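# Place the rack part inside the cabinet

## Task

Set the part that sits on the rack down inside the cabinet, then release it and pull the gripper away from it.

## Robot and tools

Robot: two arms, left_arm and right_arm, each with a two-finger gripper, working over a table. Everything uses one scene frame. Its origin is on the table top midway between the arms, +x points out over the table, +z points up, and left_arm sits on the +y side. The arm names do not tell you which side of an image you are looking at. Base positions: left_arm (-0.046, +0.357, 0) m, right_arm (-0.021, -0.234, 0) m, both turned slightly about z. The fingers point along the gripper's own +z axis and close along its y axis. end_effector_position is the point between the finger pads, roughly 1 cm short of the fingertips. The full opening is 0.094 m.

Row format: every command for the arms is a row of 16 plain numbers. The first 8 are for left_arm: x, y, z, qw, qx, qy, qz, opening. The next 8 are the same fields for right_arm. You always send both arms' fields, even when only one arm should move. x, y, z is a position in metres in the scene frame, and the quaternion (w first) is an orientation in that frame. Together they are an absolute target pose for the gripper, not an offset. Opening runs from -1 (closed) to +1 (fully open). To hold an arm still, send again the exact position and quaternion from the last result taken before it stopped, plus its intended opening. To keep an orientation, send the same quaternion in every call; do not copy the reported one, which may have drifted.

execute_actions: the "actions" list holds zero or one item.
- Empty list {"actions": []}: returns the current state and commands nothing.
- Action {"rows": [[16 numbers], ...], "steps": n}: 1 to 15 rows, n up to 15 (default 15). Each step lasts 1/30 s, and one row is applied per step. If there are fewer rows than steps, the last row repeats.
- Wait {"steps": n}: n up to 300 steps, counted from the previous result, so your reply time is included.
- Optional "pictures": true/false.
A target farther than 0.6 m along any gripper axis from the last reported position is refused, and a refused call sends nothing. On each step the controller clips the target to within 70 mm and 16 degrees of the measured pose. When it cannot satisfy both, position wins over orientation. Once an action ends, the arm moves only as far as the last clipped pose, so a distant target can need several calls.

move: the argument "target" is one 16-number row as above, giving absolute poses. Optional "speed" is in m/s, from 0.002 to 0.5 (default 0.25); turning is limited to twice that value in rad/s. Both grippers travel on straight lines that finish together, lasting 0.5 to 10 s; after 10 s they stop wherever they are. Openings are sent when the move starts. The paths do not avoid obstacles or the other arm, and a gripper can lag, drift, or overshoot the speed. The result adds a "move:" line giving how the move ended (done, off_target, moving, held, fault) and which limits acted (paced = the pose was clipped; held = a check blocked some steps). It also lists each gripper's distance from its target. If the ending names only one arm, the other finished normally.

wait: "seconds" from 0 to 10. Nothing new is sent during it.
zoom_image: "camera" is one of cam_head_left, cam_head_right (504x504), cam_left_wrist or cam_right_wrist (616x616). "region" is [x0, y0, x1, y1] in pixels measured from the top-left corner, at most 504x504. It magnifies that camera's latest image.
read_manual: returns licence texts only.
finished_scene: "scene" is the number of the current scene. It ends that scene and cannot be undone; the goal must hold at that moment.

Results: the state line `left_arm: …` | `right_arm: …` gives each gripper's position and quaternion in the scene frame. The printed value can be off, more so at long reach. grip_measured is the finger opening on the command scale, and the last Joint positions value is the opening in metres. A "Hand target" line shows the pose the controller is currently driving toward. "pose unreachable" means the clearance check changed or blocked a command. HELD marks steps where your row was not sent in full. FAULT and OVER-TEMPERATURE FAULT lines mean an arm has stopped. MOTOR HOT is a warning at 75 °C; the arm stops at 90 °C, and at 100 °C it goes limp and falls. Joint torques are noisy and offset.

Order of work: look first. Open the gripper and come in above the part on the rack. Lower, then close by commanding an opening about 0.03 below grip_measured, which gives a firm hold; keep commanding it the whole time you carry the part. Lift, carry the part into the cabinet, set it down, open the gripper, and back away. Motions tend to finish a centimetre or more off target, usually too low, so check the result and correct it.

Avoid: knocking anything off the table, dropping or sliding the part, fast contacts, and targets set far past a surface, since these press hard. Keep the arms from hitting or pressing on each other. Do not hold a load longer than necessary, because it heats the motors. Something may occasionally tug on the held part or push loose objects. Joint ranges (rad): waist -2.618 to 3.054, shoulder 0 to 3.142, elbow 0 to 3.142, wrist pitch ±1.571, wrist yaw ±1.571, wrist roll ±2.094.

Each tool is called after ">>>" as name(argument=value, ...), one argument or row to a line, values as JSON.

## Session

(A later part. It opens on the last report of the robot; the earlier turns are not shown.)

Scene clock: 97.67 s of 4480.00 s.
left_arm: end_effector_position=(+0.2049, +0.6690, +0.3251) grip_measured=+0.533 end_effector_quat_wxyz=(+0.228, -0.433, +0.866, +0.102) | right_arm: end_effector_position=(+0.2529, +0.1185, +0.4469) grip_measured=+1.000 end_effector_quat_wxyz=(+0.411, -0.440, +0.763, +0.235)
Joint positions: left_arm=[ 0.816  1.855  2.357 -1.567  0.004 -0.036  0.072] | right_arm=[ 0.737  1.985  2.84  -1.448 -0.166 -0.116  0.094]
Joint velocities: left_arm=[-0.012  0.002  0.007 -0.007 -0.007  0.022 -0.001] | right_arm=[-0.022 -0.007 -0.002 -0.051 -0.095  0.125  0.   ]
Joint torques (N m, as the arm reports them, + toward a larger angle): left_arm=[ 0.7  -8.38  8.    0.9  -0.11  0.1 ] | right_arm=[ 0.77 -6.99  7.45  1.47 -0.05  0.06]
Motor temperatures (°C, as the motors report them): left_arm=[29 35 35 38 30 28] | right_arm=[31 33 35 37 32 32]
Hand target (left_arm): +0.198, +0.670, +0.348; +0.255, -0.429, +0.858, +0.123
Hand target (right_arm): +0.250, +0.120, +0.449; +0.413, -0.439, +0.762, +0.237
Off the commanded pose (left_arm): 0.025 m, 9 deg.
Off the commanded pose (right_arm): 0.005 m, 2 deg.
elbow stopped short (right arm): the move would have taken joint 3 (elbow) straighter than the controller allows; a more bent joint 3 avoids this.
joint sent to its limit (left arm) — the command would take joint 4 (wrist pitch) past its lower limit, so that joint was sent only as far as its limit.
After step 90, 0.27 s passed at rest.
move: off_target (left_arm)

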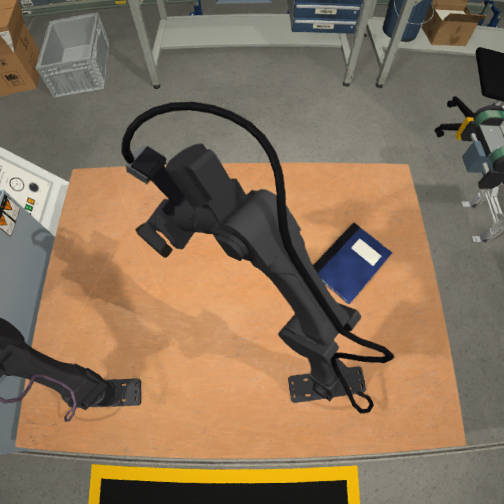

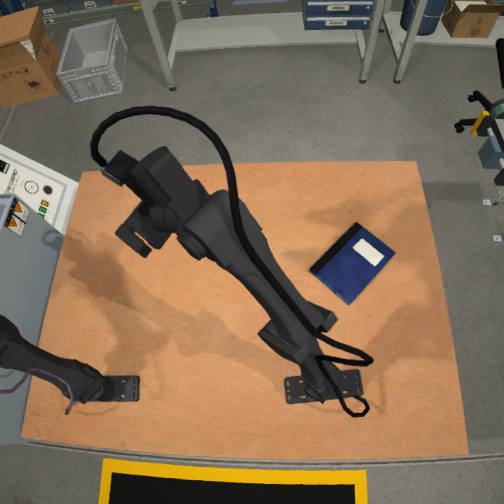

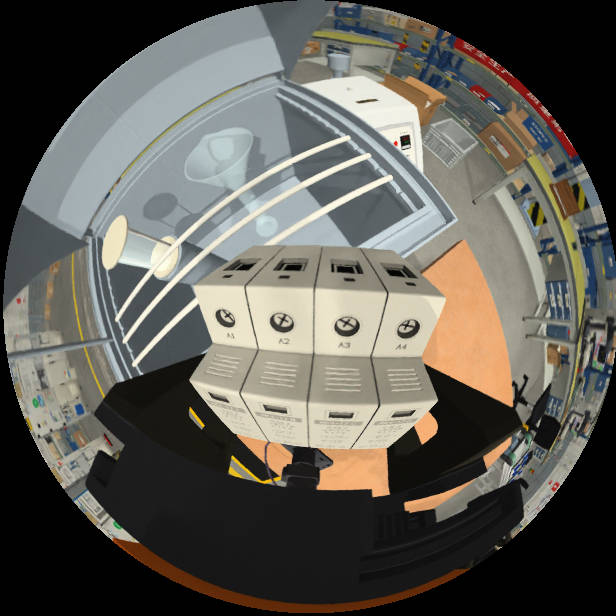

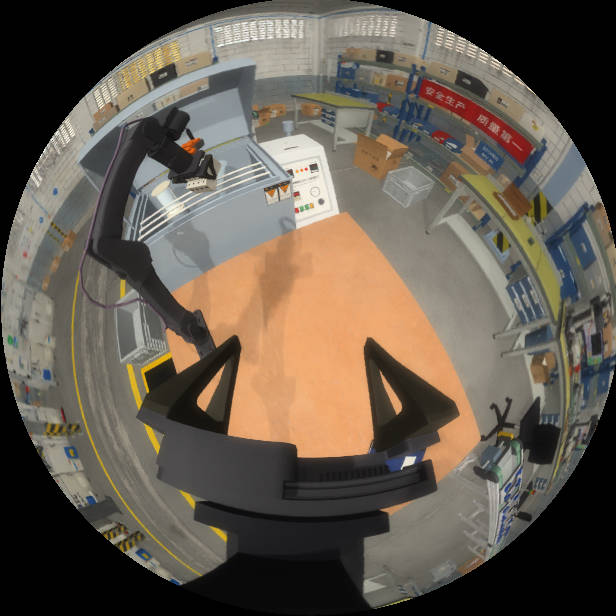

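>>> move(
  target=[0.2,0.67,0.30,0.156,-0.439,0.881,0.078,0.5,0.25,0.12,0.45,0.400,-0.444,0.768,0.231,1],
  speed=0.04,
)

>>> zoom_image(
  camera="cam_right_wrist",
  region=[110, 90, 310, 260],
)

Scene clock: 106.13 s of 4480.00 s.
left_arm: end_effector_position=(+0.2049, +0.6699, +0.2879) grip_measured=+0.533 end_effector_quat_wxyz=(+0.177, -0.438, +0.878, +0.080) | right_arm: end_effector_position=(+0.2528, +0.1184, +0.4467) grip_measured=+1.000 end_effector_quat_wxyz=(+0.411, -0.440, +0.763, +0.234)
Joint positions: left_arm=[ 0.816  1.887  2.275 -1.568  0.001 -0.033  0.072] | right_arm=[ 0.737  1.985  2.84  -1.449 -0.166 -0.116  0.094]
Joint velocities: left_arm=[ 0.017  0.007 -0.007 -0.081 -0.051 -0.066  0.   ] | right_arm=[-0.017 -0.012 -0.017  0.095  0.007 -0.007  0.   ]
Joint torques (N m, as the arm reports them, + toward a larger angle): left_arm=[ 0.4  -8.77  5.81  0.74 -0.13  0.08] | right_arm=[ 0.79 -6.92  7.49  1.47 -0.05  0.07]
Motor temperatures (°C, as the motors report them): left_arm=[29 36 35 37 30 28] | right_arm=[31 33 36 38 32 32]
Hand target (left_arm): +0.200, +0.670, +0.299; +0.188, -0.436, +0.875, +0.092
Hand target (right_arm): +0.250, +0.120, +0.449; +0.413, -0.439, +0.762, +0.237
Off the commanded pose (left_arm): 0.013 m, 2 deg.
Off the commanded pose (right_arm): 0.005 m, 1 deg.
elbow stopped short (right arm): the move would have taken joint 3 (elbow) straighter than the controller allows; a more bent joint 3 avoids this.
joint sent to its limit (left arm) — the command would take joint 4 (wrist pitch) past its lower limit, so that joint was sent only as far as its limit.
After step 90, 3.30 s passed at rest.
move: off_target (left_arm)

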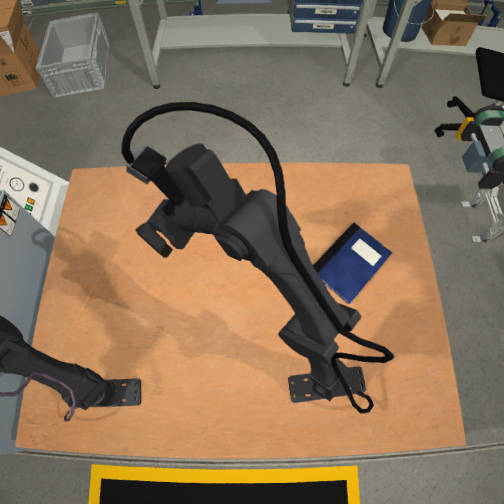

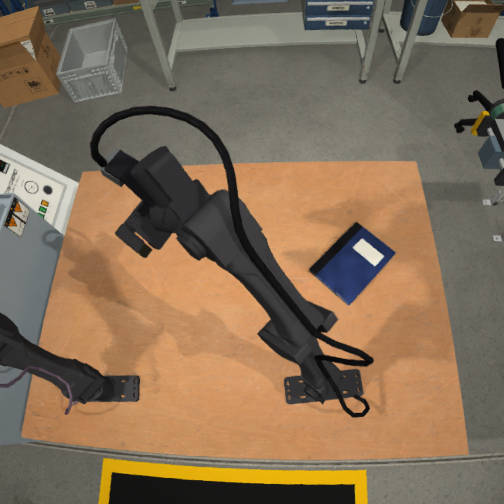

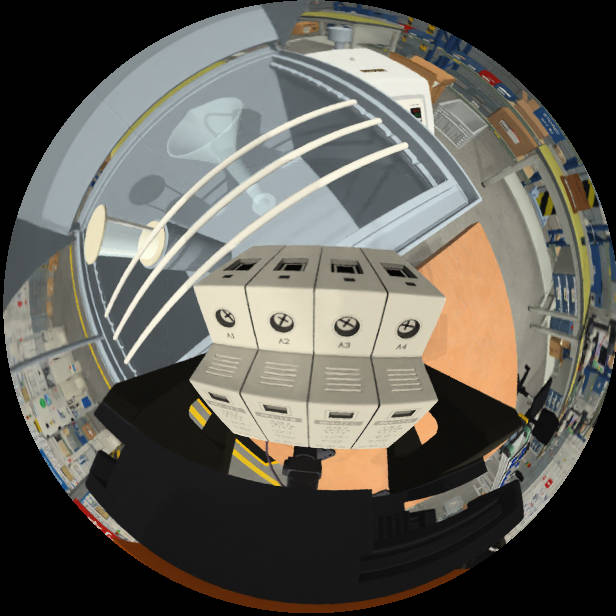

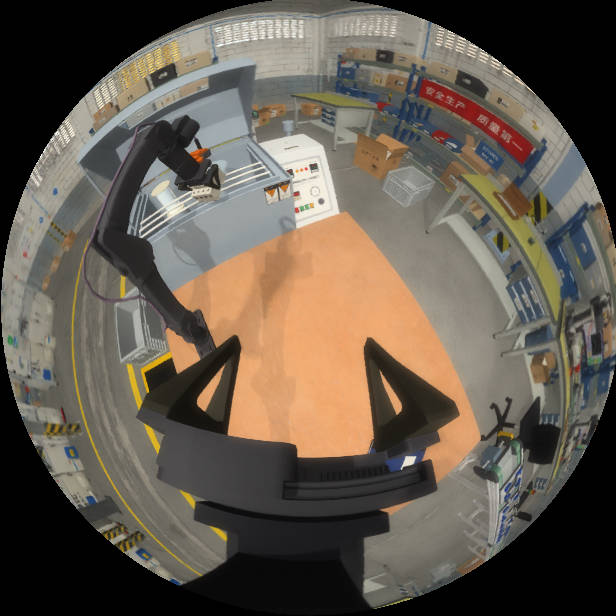

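Region (110, 90, 310, 260) of cam_right_wrist's 616x616 image, scaled by 2.520, with more detail than that image has; it fills the top 428 rows of this view, and the rest is white.

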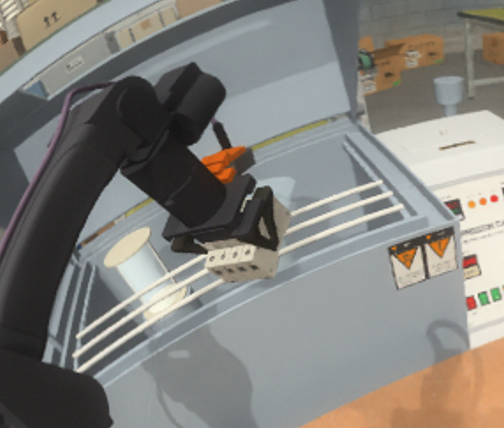

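>>> move(
  target=[0.19,0.68,0.37,0.257,-0.498,0.814,0.157,0.5,0.25,0.12,0.45,0.400,-0.444,0.768,0.231,1],
  speed=0.08,
)

>>> move(
  target=[0.175,0.78,0.37,0.257,-0.498,0.814,0.157,0.5,0.25,0.12,0.45,0.400,-0.444,0.768,0.231,1],
  speed=0.06,
)

>>> zoom_image(
  camera="cam_right_wrist",
  region=[110, 90, 310, 260],
)

Scene clock: 112.10 s of 4480.00 s.
left_arm: end_effector_position=(+0.1962, +0.6883, +0.3324) grip_measured=+0.533 end_effector_quat_wxyz=(+0.229, -0.496, +0.826, +0.140) | right_arm: end_effector_position=(+0.2528, +0.1183, +0.4465) grip_measured=+1.000 end_effector_quat_wxyz=(+0.411, -0.440, +0.764, +0.234)
Joint positions: left_arm=[ 0.816  1.89   2.422 -1.568 -0.102 -0.161  0.072] | right_arm=[ 0.737  1.985  2.84  -1.45  -0.166 -0.116  0.094]
Joint velocities: left_arm=[-0.002  0.007 -0.012  0.007 -0.095  0.007 -0.   ] | right_arm=[ 0.007  0.002 -0.007 -0.007  0.051 -0.037  0.   ]
Joint torques (N m, as the arm reports them, + toward a larger angle): left_arm=[ -0.76 -10.89   7.82   0.95  -0.27  -0.05] | right_arm=[ 0.79 -7.02  7.45  1.48 -0.05  0.06]
Motor temperatures (°C, as the motors report them): left_arm=[29 38 35 37 30 28] | right_arm=[31 33 36 38 32 32]
Hand target (left_arm): +0.189, +0.679, +0.368; +0.272, -0.494, +0.810, +0.163
Hand target (right_arm): +0.250, +0.120, +0.449; +0.413, -0.439, +0.762, +0.237
Off the commanded pose (left_arm): 0.039 m, 4 deg.
Off the commanded pose (right_arm): 0.005 m, 1 deg.
elbow stopped short (right arm): the move would have taken joint 3 (elbow) straighter than the controller allows; a more bent joint 3 avoids this.
joint sent to its limit (left arm) — the command would take joint 4 (wrist pitch) past its lower limit, so that joint was sent only as far as its limit.
After step 90, 0.87 s passed at rest.
move: off_target (left_arm)

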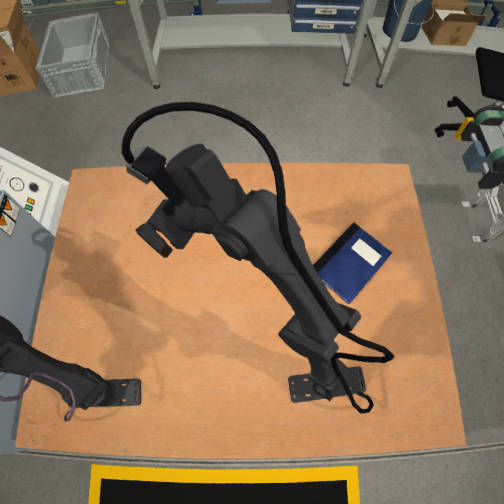

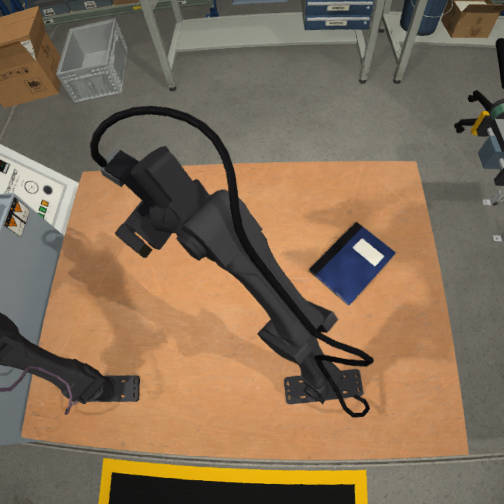

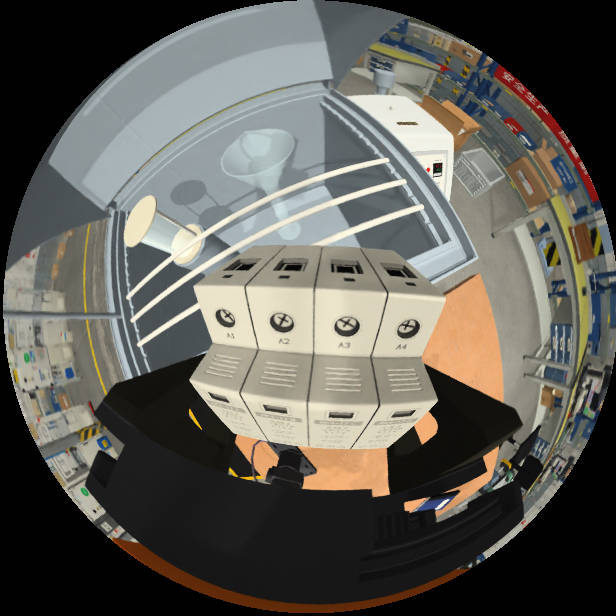

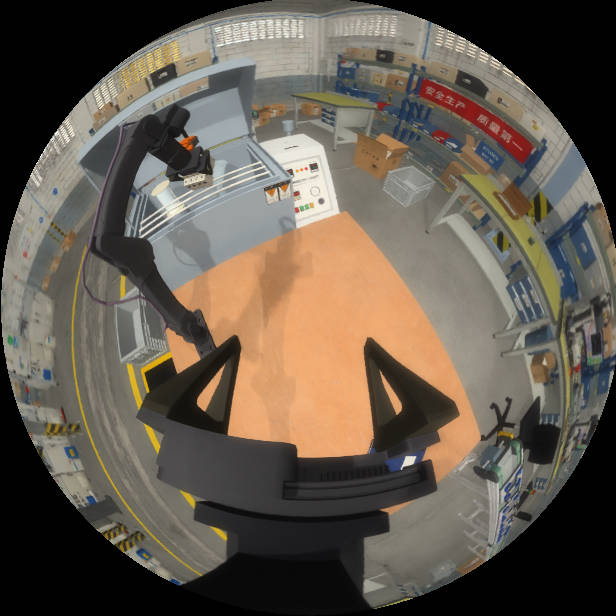

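Scene clock: 114.13 s of 4480.00 s.
left_arm: end_effector_position=(+0.1765, +0.7821, +0.3379) grip_measured=+0.533 end_effector_quat_wxyz=(+0.277, -0.495, +0.805, +0.172) | right_arm: end_effector_position=(+0.2527, +0.1182, +0.4464) grip_measured=+1.000 end_effector_quat_wxyz=(+0.410, -0.440, +0.764, +0.234)
Joint positions: left_arm=[ 1.003  2.174  2.835 -1.567 -0.017 -0.016  0.072] | right_arm=[ 0.737  1.985  2.84  -1.451 -0.166 -0.116  0.094]
Joint velocities: left_arm=[-0.022 -0.002 -0.012  0.022 -0.022 -0.022  0.001] | right_arm=[ 0.007  0.002  0.002 -0.095  0.066  0.051  0.   ]
Joint torques (N m, as the arm reports them, + toward a larger angle): left_arm=[  0.54 -10.8    7.52   1.24   0.05   0.08] | right_arm=[ 0.77 -7.02  7.45  1.48 -0.03  0.05]
Motor temperatures (°C, as the motors report them): left_arm=[29 38 35 37 30 28] | right_arm=[31 33 36 38 32 32]
Hand target (left_arm): +0.172, +0.778, +0.368; +0.313, -0.484, +0.794, +0.193
Hand target (right_arm): +0.250, +0.120, +0.449; +0.413, -0.439, +0.762, +0.237
Off the commanded pose (left_arm): 0.032 m, 3 deg.
Off the commanded pose (right_arm): 0.005 m, 1 deg.
elbow stopped short (right arm): the move would have taken joint 3 (elbow) straighter than the controller allows; a more bent joint 3 avoids this.
elbow stopped short (left arm): the move would have taken joint 3 (elbow) straighter than the controller allows; a more bent joint 3 avoids this.
move: off_target (left_arm)

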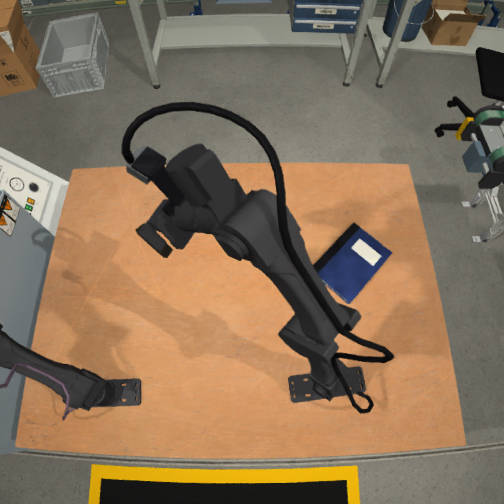

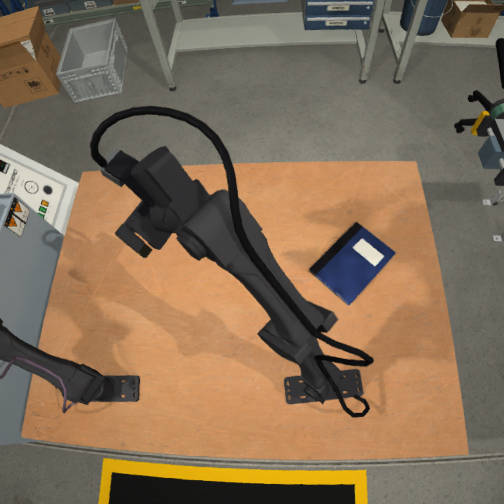

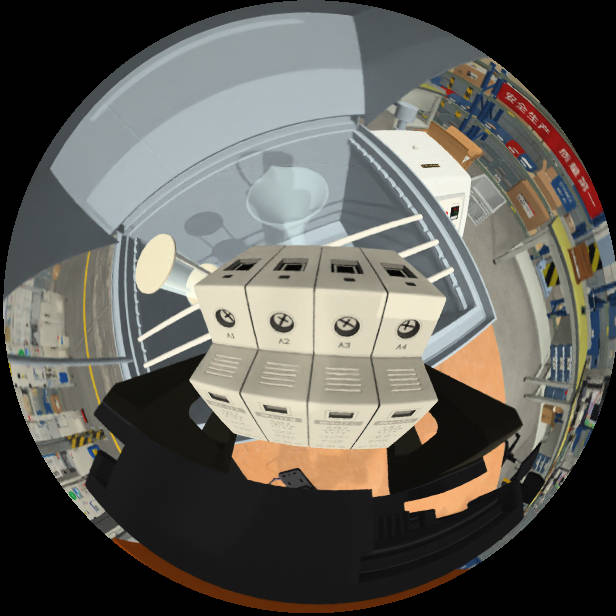

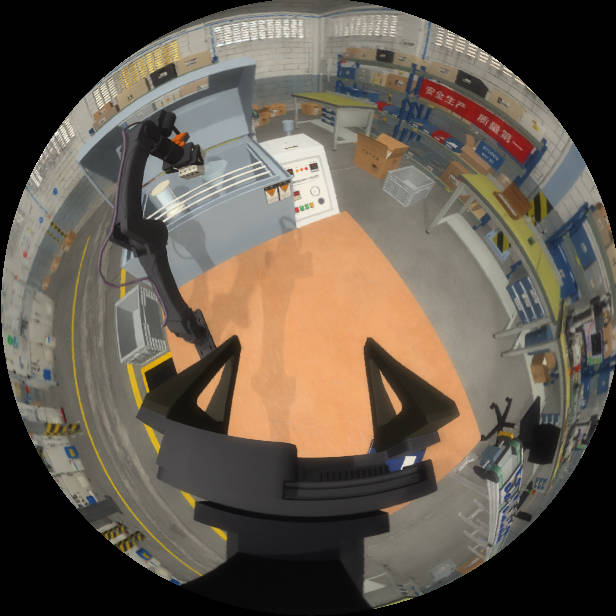

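Region (110, 90, 310, 260) of cam_right_wrist's 616x616 image, scaled by 2.520, with more detail than that image has; it fills the top 428 rows of this view, and the rest is white.

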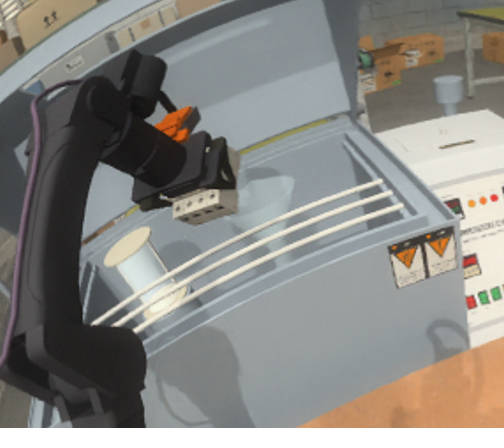

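>>> move(
  target=[0.2,0.62,0.40,0.257,-0.498,0.814,0.157,0.5,0.25,0.10,0.45,0.400,-0.444,0.768,0.231,1],
  speed=0.2,
)

>>> move(
  target=[0.34,0.40,0.22,0.05,0,0.999,0,0.5,0.25,0.10,0.45,0.400,-0.444,0.768,0.231,1],
  speed=0.2,
)

>>> move(
  target=[0.34,0.38,0.036,0,0,1,0,0.5,0.25,0.10,0.45,0.400,-0.444,0.768,0.231,1],
  speed=0.1,
)

Scene clock: 122.27 s of 4480.00 s.
left_arm: end_effector_position=(+0.2146, +0.6247, +0.3822) grip_measured=+0.533 end_effector_quat_wxyz=(+0.297, -0.478, +0.812, +0.155) | right_arm: end_effector_position=(+0.2540, +0.1079, +0.4370) grip_measured=+1.000 end_effector_quat_wxyz=(+0.391, -0.443, +0.774, +0.228)
Joint positions: left_arm=[ 0.627  1.738  2.395 -1.567 -0.194 -0.293  0.072] | right_arm=[ 0.71   1.985  2.84  -1.5   -0.189 -0.131  0.094]
Joint velocities: left_arm=[-0.012 -0.007 -0.012  0.081  0.022 -0.066  0.001] | right_arm=[-0.022 -0.002 -0.002  0.022 -0.037 -0.037  0.   ]
Joint torques (N m, as the arm reports them, + toward a larger angle): left_arm=[-0.33 -8.28  5.16  1.09 -0.37 -0.05] | right_arm=[-0.58 -8.82  7.42  1.4  -0.19 -0.08]
Motor temperatures (°C, as the motors report them): left_arm=[29 40 35 38 30 28] | right_arm=[31 34 36 38 32 32]
Hand target (left_arm): +0.203, +0.620, +0.400; +0.317, -0.483, +0.798, +0.170
Hand target (right_arm): +0.249, +0.100, +0.449; +0.404, -0.443, +0.766, +0.232
Off the commanded pose (left_arm): 0.023 m, 5 deg.
Off the commanded pose (right_arm): 0.016 m, 1 deg.
elbow stopped short (right arm): the move would have taken joint 3 (elbow) straighter than the controller allows; a more bent joint 3 avoids this.
joint sent to its limit (left arm) — the command would take joint 4 (wrist pitch) past its lower limit, so that joint was sent only as far as its limit.
After step 90, 3.67 s passed at rest.
move: off_target (left_arm, right_arm)

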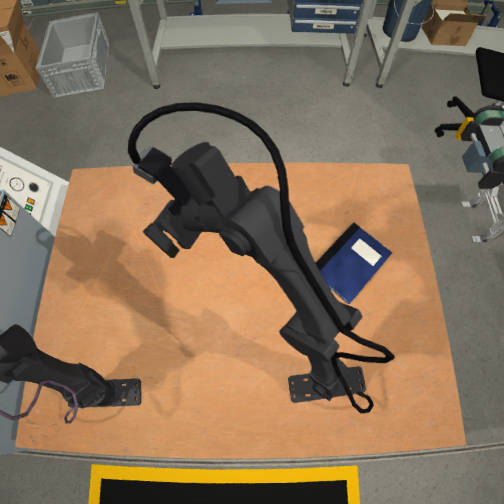

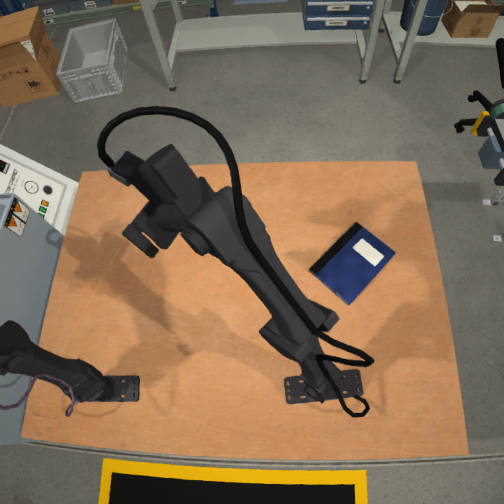

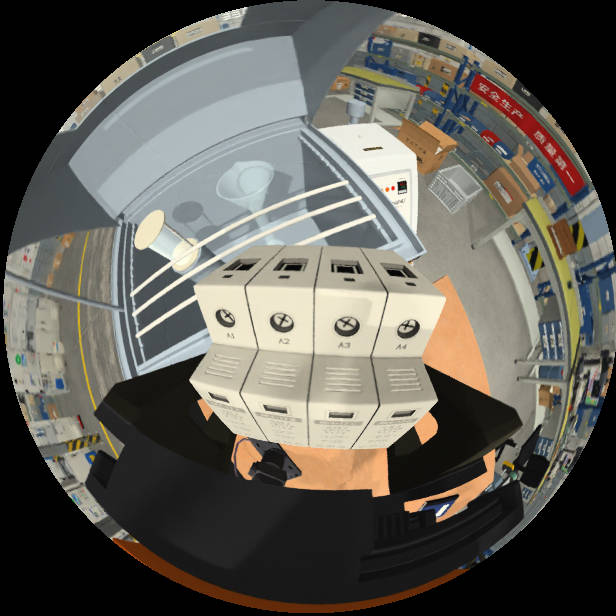

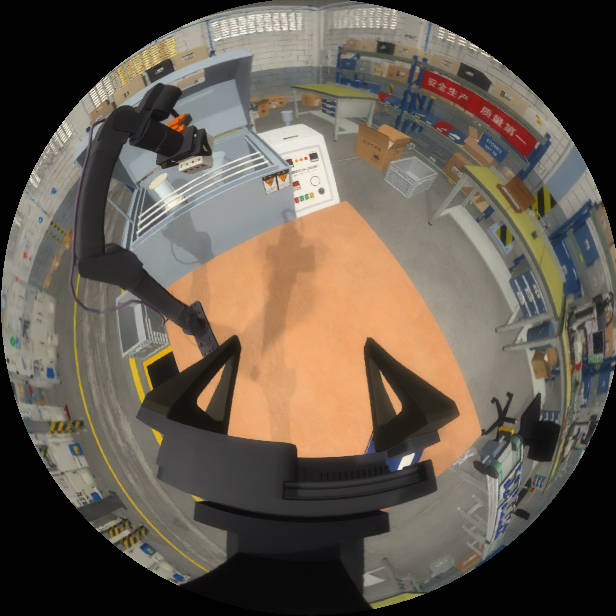

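Scene clock: 125.67 s of 4480.00 s.
left_arm: end_effector_position=(+0.3390, +0.4025, +0.1959) grip_measured=+0.534 end_effector_quat_wxyz=(+0.048, -0.011, +0.999, +0.000) | right_arm: end_effector_position=(+0.2539, +0.1079, +0.4370) grip_measured=+1.000 end_effector_quat_wxyz=(+0.390, -0.443, +0.774, +0.228)
Joint positions: left_arm=[ 0.042  1.983  2.077 -1.569  0.01   0.097  0.072] | right_arm=[ 0.71   1.985  2.84  -1.5   -0.189 -0.131  0.094]
Joint velocities: left_arm=[-0.007 -0.002 -0.007 -0.007  0.037  0.037 -0.   ] | right_arm=[-0.037 -0.007  0.002 -0.022  0.022  0.022  0.   ]
Joint torques (N m, as the arm reports them, + toward a larger angle): left_arm=[ -0.4  -10.58   7.87   0.28   0.03   0.11] | right_arm=[-0.58 -8.78  7.41  1.41 -0.2  -0.07]
Motor temperatures (°C, as the motors report them): left_arm=[29 40 35 38 30 28] | right_arm=[31 34 36 38 32 32]
Hand target (left_arm): +0.342, +0.400, +0.219; +0.084, -0.002, +0.996, +0.000
Hand target (right_arm): +0.250, +0.100, +0.449; +0.404, -0.443, +0.766, +0.232
Off the commanded pose (left_arm): 0.024 m, 1 deg.
Off the commanded pose (right_arm): 0.016 m, 1 deg.
elbow stopped short (right arm): the move would have taken joint 3 (elbow) straighter than the controller allows; a more bent joint 3 avoids this.
joint sent to its limit (left arm) — the command would take joint 4 (wrist pitch) past its lower limit, so that joint was sent only as far as its limit.
move: off_target (left_arm, right_arm)

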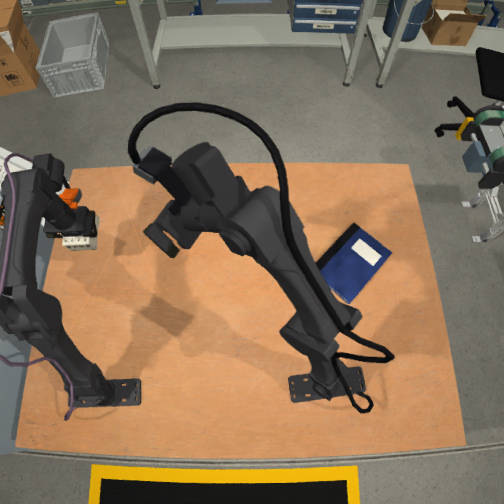

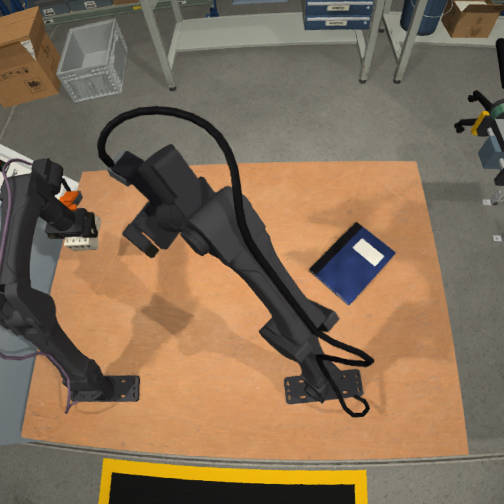

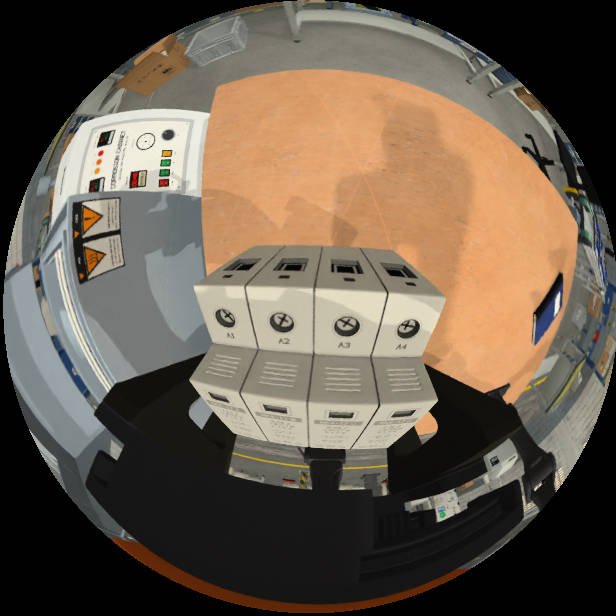

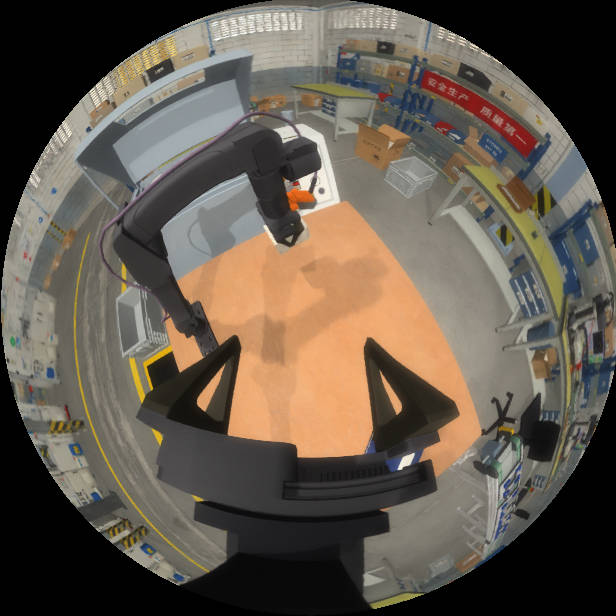

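Scene clock: 127.80 s of 4480.00 s.
left_arm: end_effector_position=(+0.3318, +0.3818, +0.0273) grip_measured=+0.534 end_effector_quat_wxyz=(-0.024, +0.000, +1.000, -0.004) | right_arm: end_effector_position=(+0.2539, +0.1079, +0.4369) grip_measured=+1.000 end_effector_quat_wxyz=(+0.390, -0.443, +0.774, +0.228)
Joint positions: left_arm=[-0.012  2.084  1.55  -1.085  0.004  0.065  0.072] | right_arm=[ 0.71   1.985  2.84  -1.5   -0.189 -0.131  0.094]
Joint velocities: left_arm=[ 0.002 -0.002  0.007  0.066  0.022 -0.051  0.001] | right_arm=[-0.007 -0.017  0.002 -0.037 -0.022 -0.022  0.   ]
Joint torques (N m, as the arm reports them, + toward a larger angle): left_arm=[ -0.62 -10.42   5.42   0.27  -0.05  -0.04] | right_arm=[-0.66 -8.8   7.43  1.4  -0.2  -0.08]
Motor temperatures (°C, as the motors report them): left_arm=[29 40 35 37 30 28] | right_arm=[31 34 36 38 32 32]
Hand target (left_arm): +0.341, +0.380, +0.036; -0.001, -0.000, +1.000, -0.001
Hand target (right_arm): +0.250, +0.100, +0.449; +0.404, -0.443, +0.766, +0.232
Off the commanded pose (left_arm): 0.012 m, 3 deg.
Off the commanded pose (right_arm): 0.016 m, 1 deg.
elbow stopped short (right arm): the move would have taken joint 3 (elbow) straighter than the controller allows; a more bent joint 3 avoids this.
move: off_target (left_arm, right_arm)

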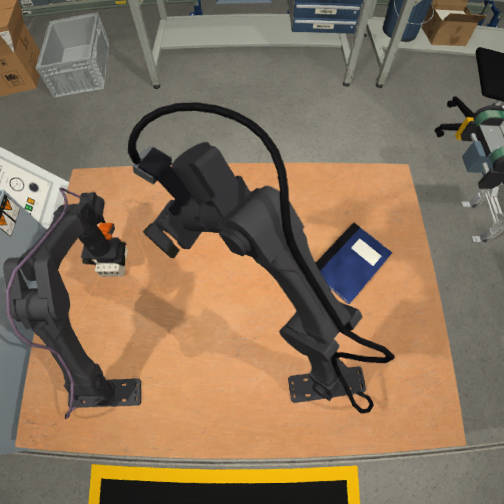

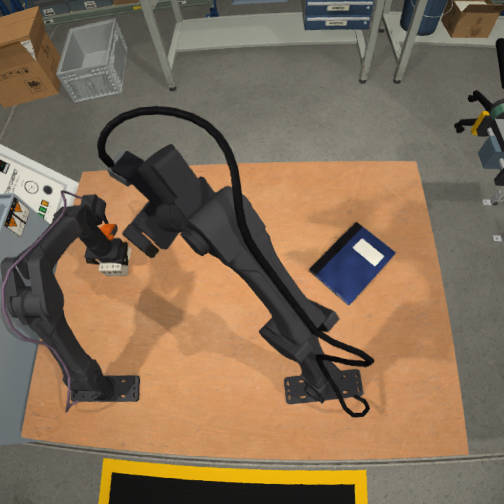

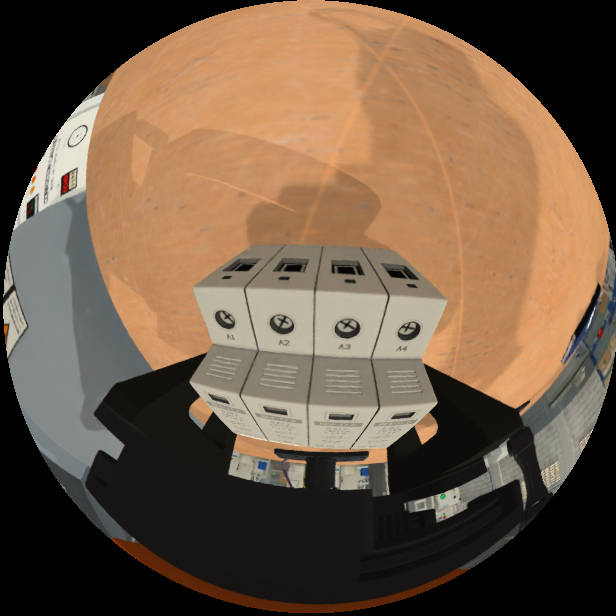

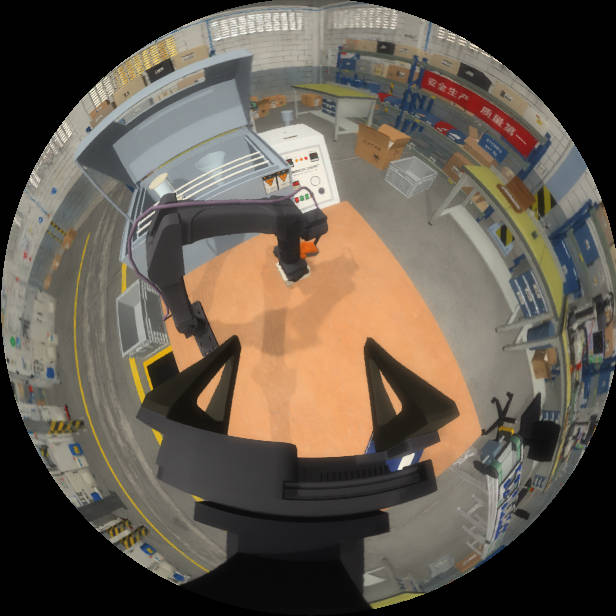

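>>> move(
  target=[0.338,0.38,0.034,0,0,1,0,0.8,0.25,0.10,0.45,0.400,-0.444,0.768,0.231,1],
)

>>> move(
  target=[0.338,0.38,0.04,0.383,0,0.924,0,0.8,0.25,0.10,0.45,0.400,-0.444,0.768,0.231,1],
  speed=0.15,
)

Scene clock: 132.20 s of 4480.00 s.
left_arm: end_effector_position=(+0.3318, +0.3818, +0.0242) grip_measured=+0.798 end_effector_quat_wxyz=(-0.023, +0.000, +1.000, -0.004) | right_arm: end_effector_position=(+0.2539, +0.1079, +0.4369) grip_measured=+1.000 end_effector_quat_wxyz=(+0.390, -0.443, +0.774, +0.228)
Joint positions: left_arm=[-0.012  2.085  1.539 -1.071  0.004  0.065  0.084] | right_arm=[ 0.71   1.985  2.84  -1.5   -0.189 -0.131  0.094]
Joint velocities: left_arm=[-0.017 -0.002 -0.007  0.022  0.051  0.007 -0.001] | right_arm=[-0.007  0.002 -0.042 -0.037 -0.051 -0.081  0.   ]
Joint torques (N m, as the arm reports them, + toward a larger angle): left_arm=[ -0.59 -11.14   4.8    0.23  -0.07  -0.04] | right_arm=[-0.66 -8.83  7.39  1.41 -0.19 -0.08]
Motor temperatures (°C, as the motors report them): left_arm=[29 41 35 37 30 28] | right_arm=[31 35 36 38 32 32]
Hand target (left_arm): +0.338, +0.380, +0.034; -0.000, +0.000, +1.000, -0.000
Hand target (right_arm): +0.250, +0.100, +0.449; +0.404, -0.443, +0.766, +0.232
Off the commanded pose (left_arm): 0.012 m, 3 deg.
Off the commanded pose (right_arm): 0.016 m, 1 deg.
elbow stopped short (right arm): the move would have taken joint 3 (elbow) straighter than the controller allows; a more bent joint 3 avoids this.
After step 90, 0.70 s passed at rest.
move: off_target (left_arm, right_arm)

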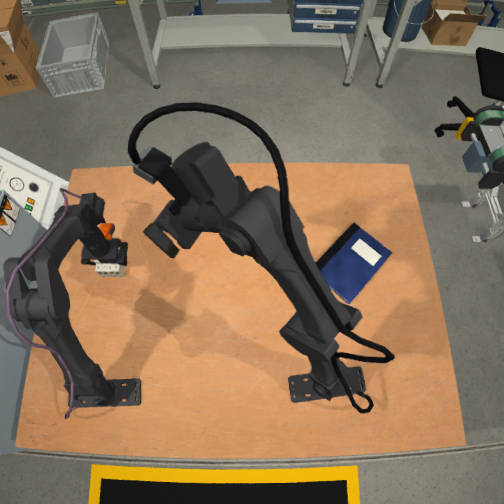

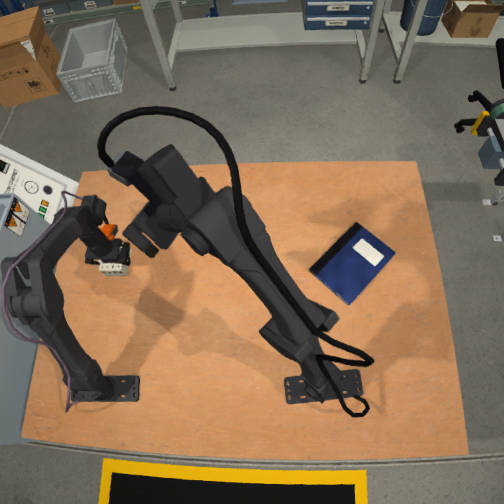

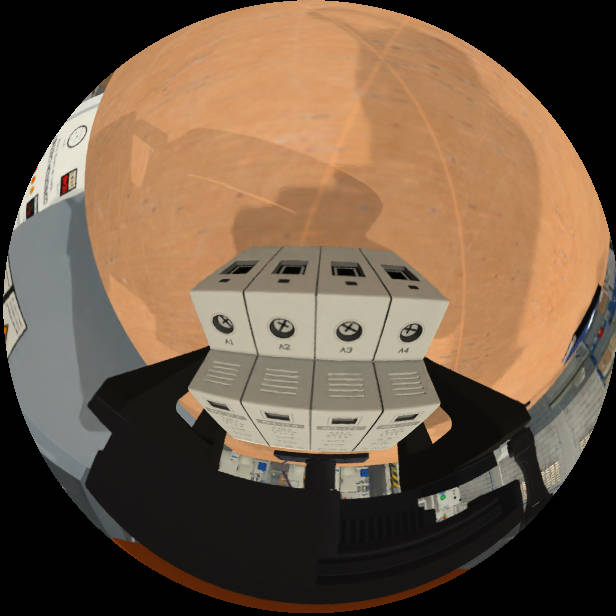

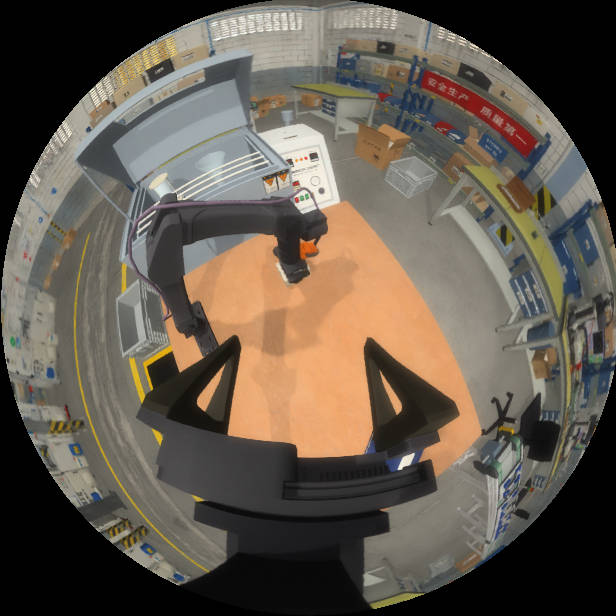

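Scene clock: 135.63 s of 4480.00 s.
left_arm: end_effector_position=(+0.3332, +0.3776, +0.0310) grip_measured=+0.798 end_effector_quat_wxyz=(+0.361, +0.005, +0.932, +0.003) | right_arm: end_effector_position=(+0.2539, +0.1079, +0.4369) grip_measured=+1.000 end_effector_quat_wxyz=(+0.390, -0.443, +0.774, +0.228)
Joint positions: left_arm=[-0.003  1.587  0.619  0.135  0.047  0.065  0.084] | right_arm=[ 0.71   1.985  2.84  -1.5   -0.189 -0.131  0.094]
Joint velocities: left_arm=[-0.017 -0.032 -0.012  0.007 -0.037 -0.022  0.   ] | right_arm=[ 0.002 -0.012  0.002 -0.051 -0.081 -0.037  0.   ]
Joint torques (N m, as the arm reports them, + toward a larger angle): left_arm=[ 0.75 -6.69  4.93  1.46  0.06  0.05] | right_arm=[-0.65 -8.79  7.45  1.4  -0.2  -0.09]
Motor temperatures (°C, as the motors report them): left_arm=[29 41 35 37 30 28] | right_arm=[31 35 36 38 32 32]
Hand target (left_arm): +0.338, +0.380, +0.043; +0.383, +0.003, +0.924, +0.002
Hand target (right_arm): +0.250, +0.100, +0.449; +0.404, -0.442, +0.766, +0.232
Off the commanded pose (left_arm): 0.010 m, 3 deg.
Off the commanded pose (right_arm): 0.016 m, 1 deg.
elbow stopped short (right arm): the move would have taken joint 3 (elbow) straighter than the controller allows; a more bent joint 3 avoids this.
move: off_target (left_arm, right_arm)

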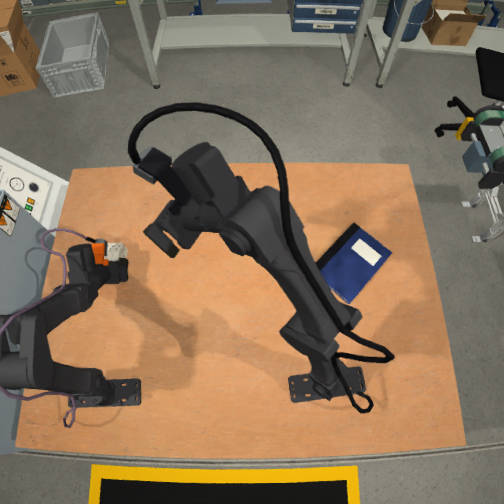

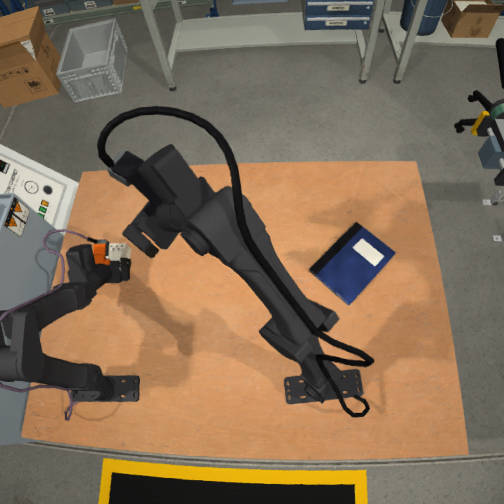

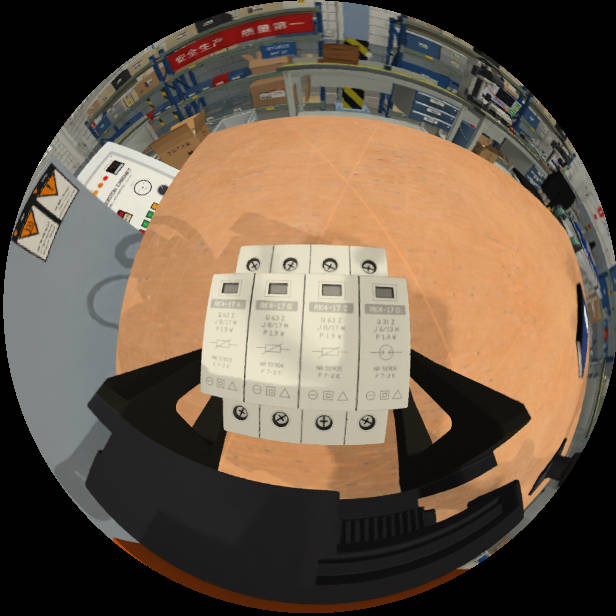

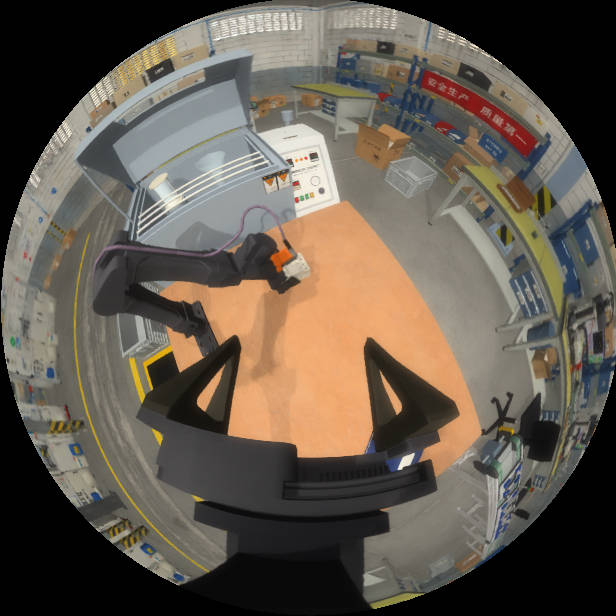

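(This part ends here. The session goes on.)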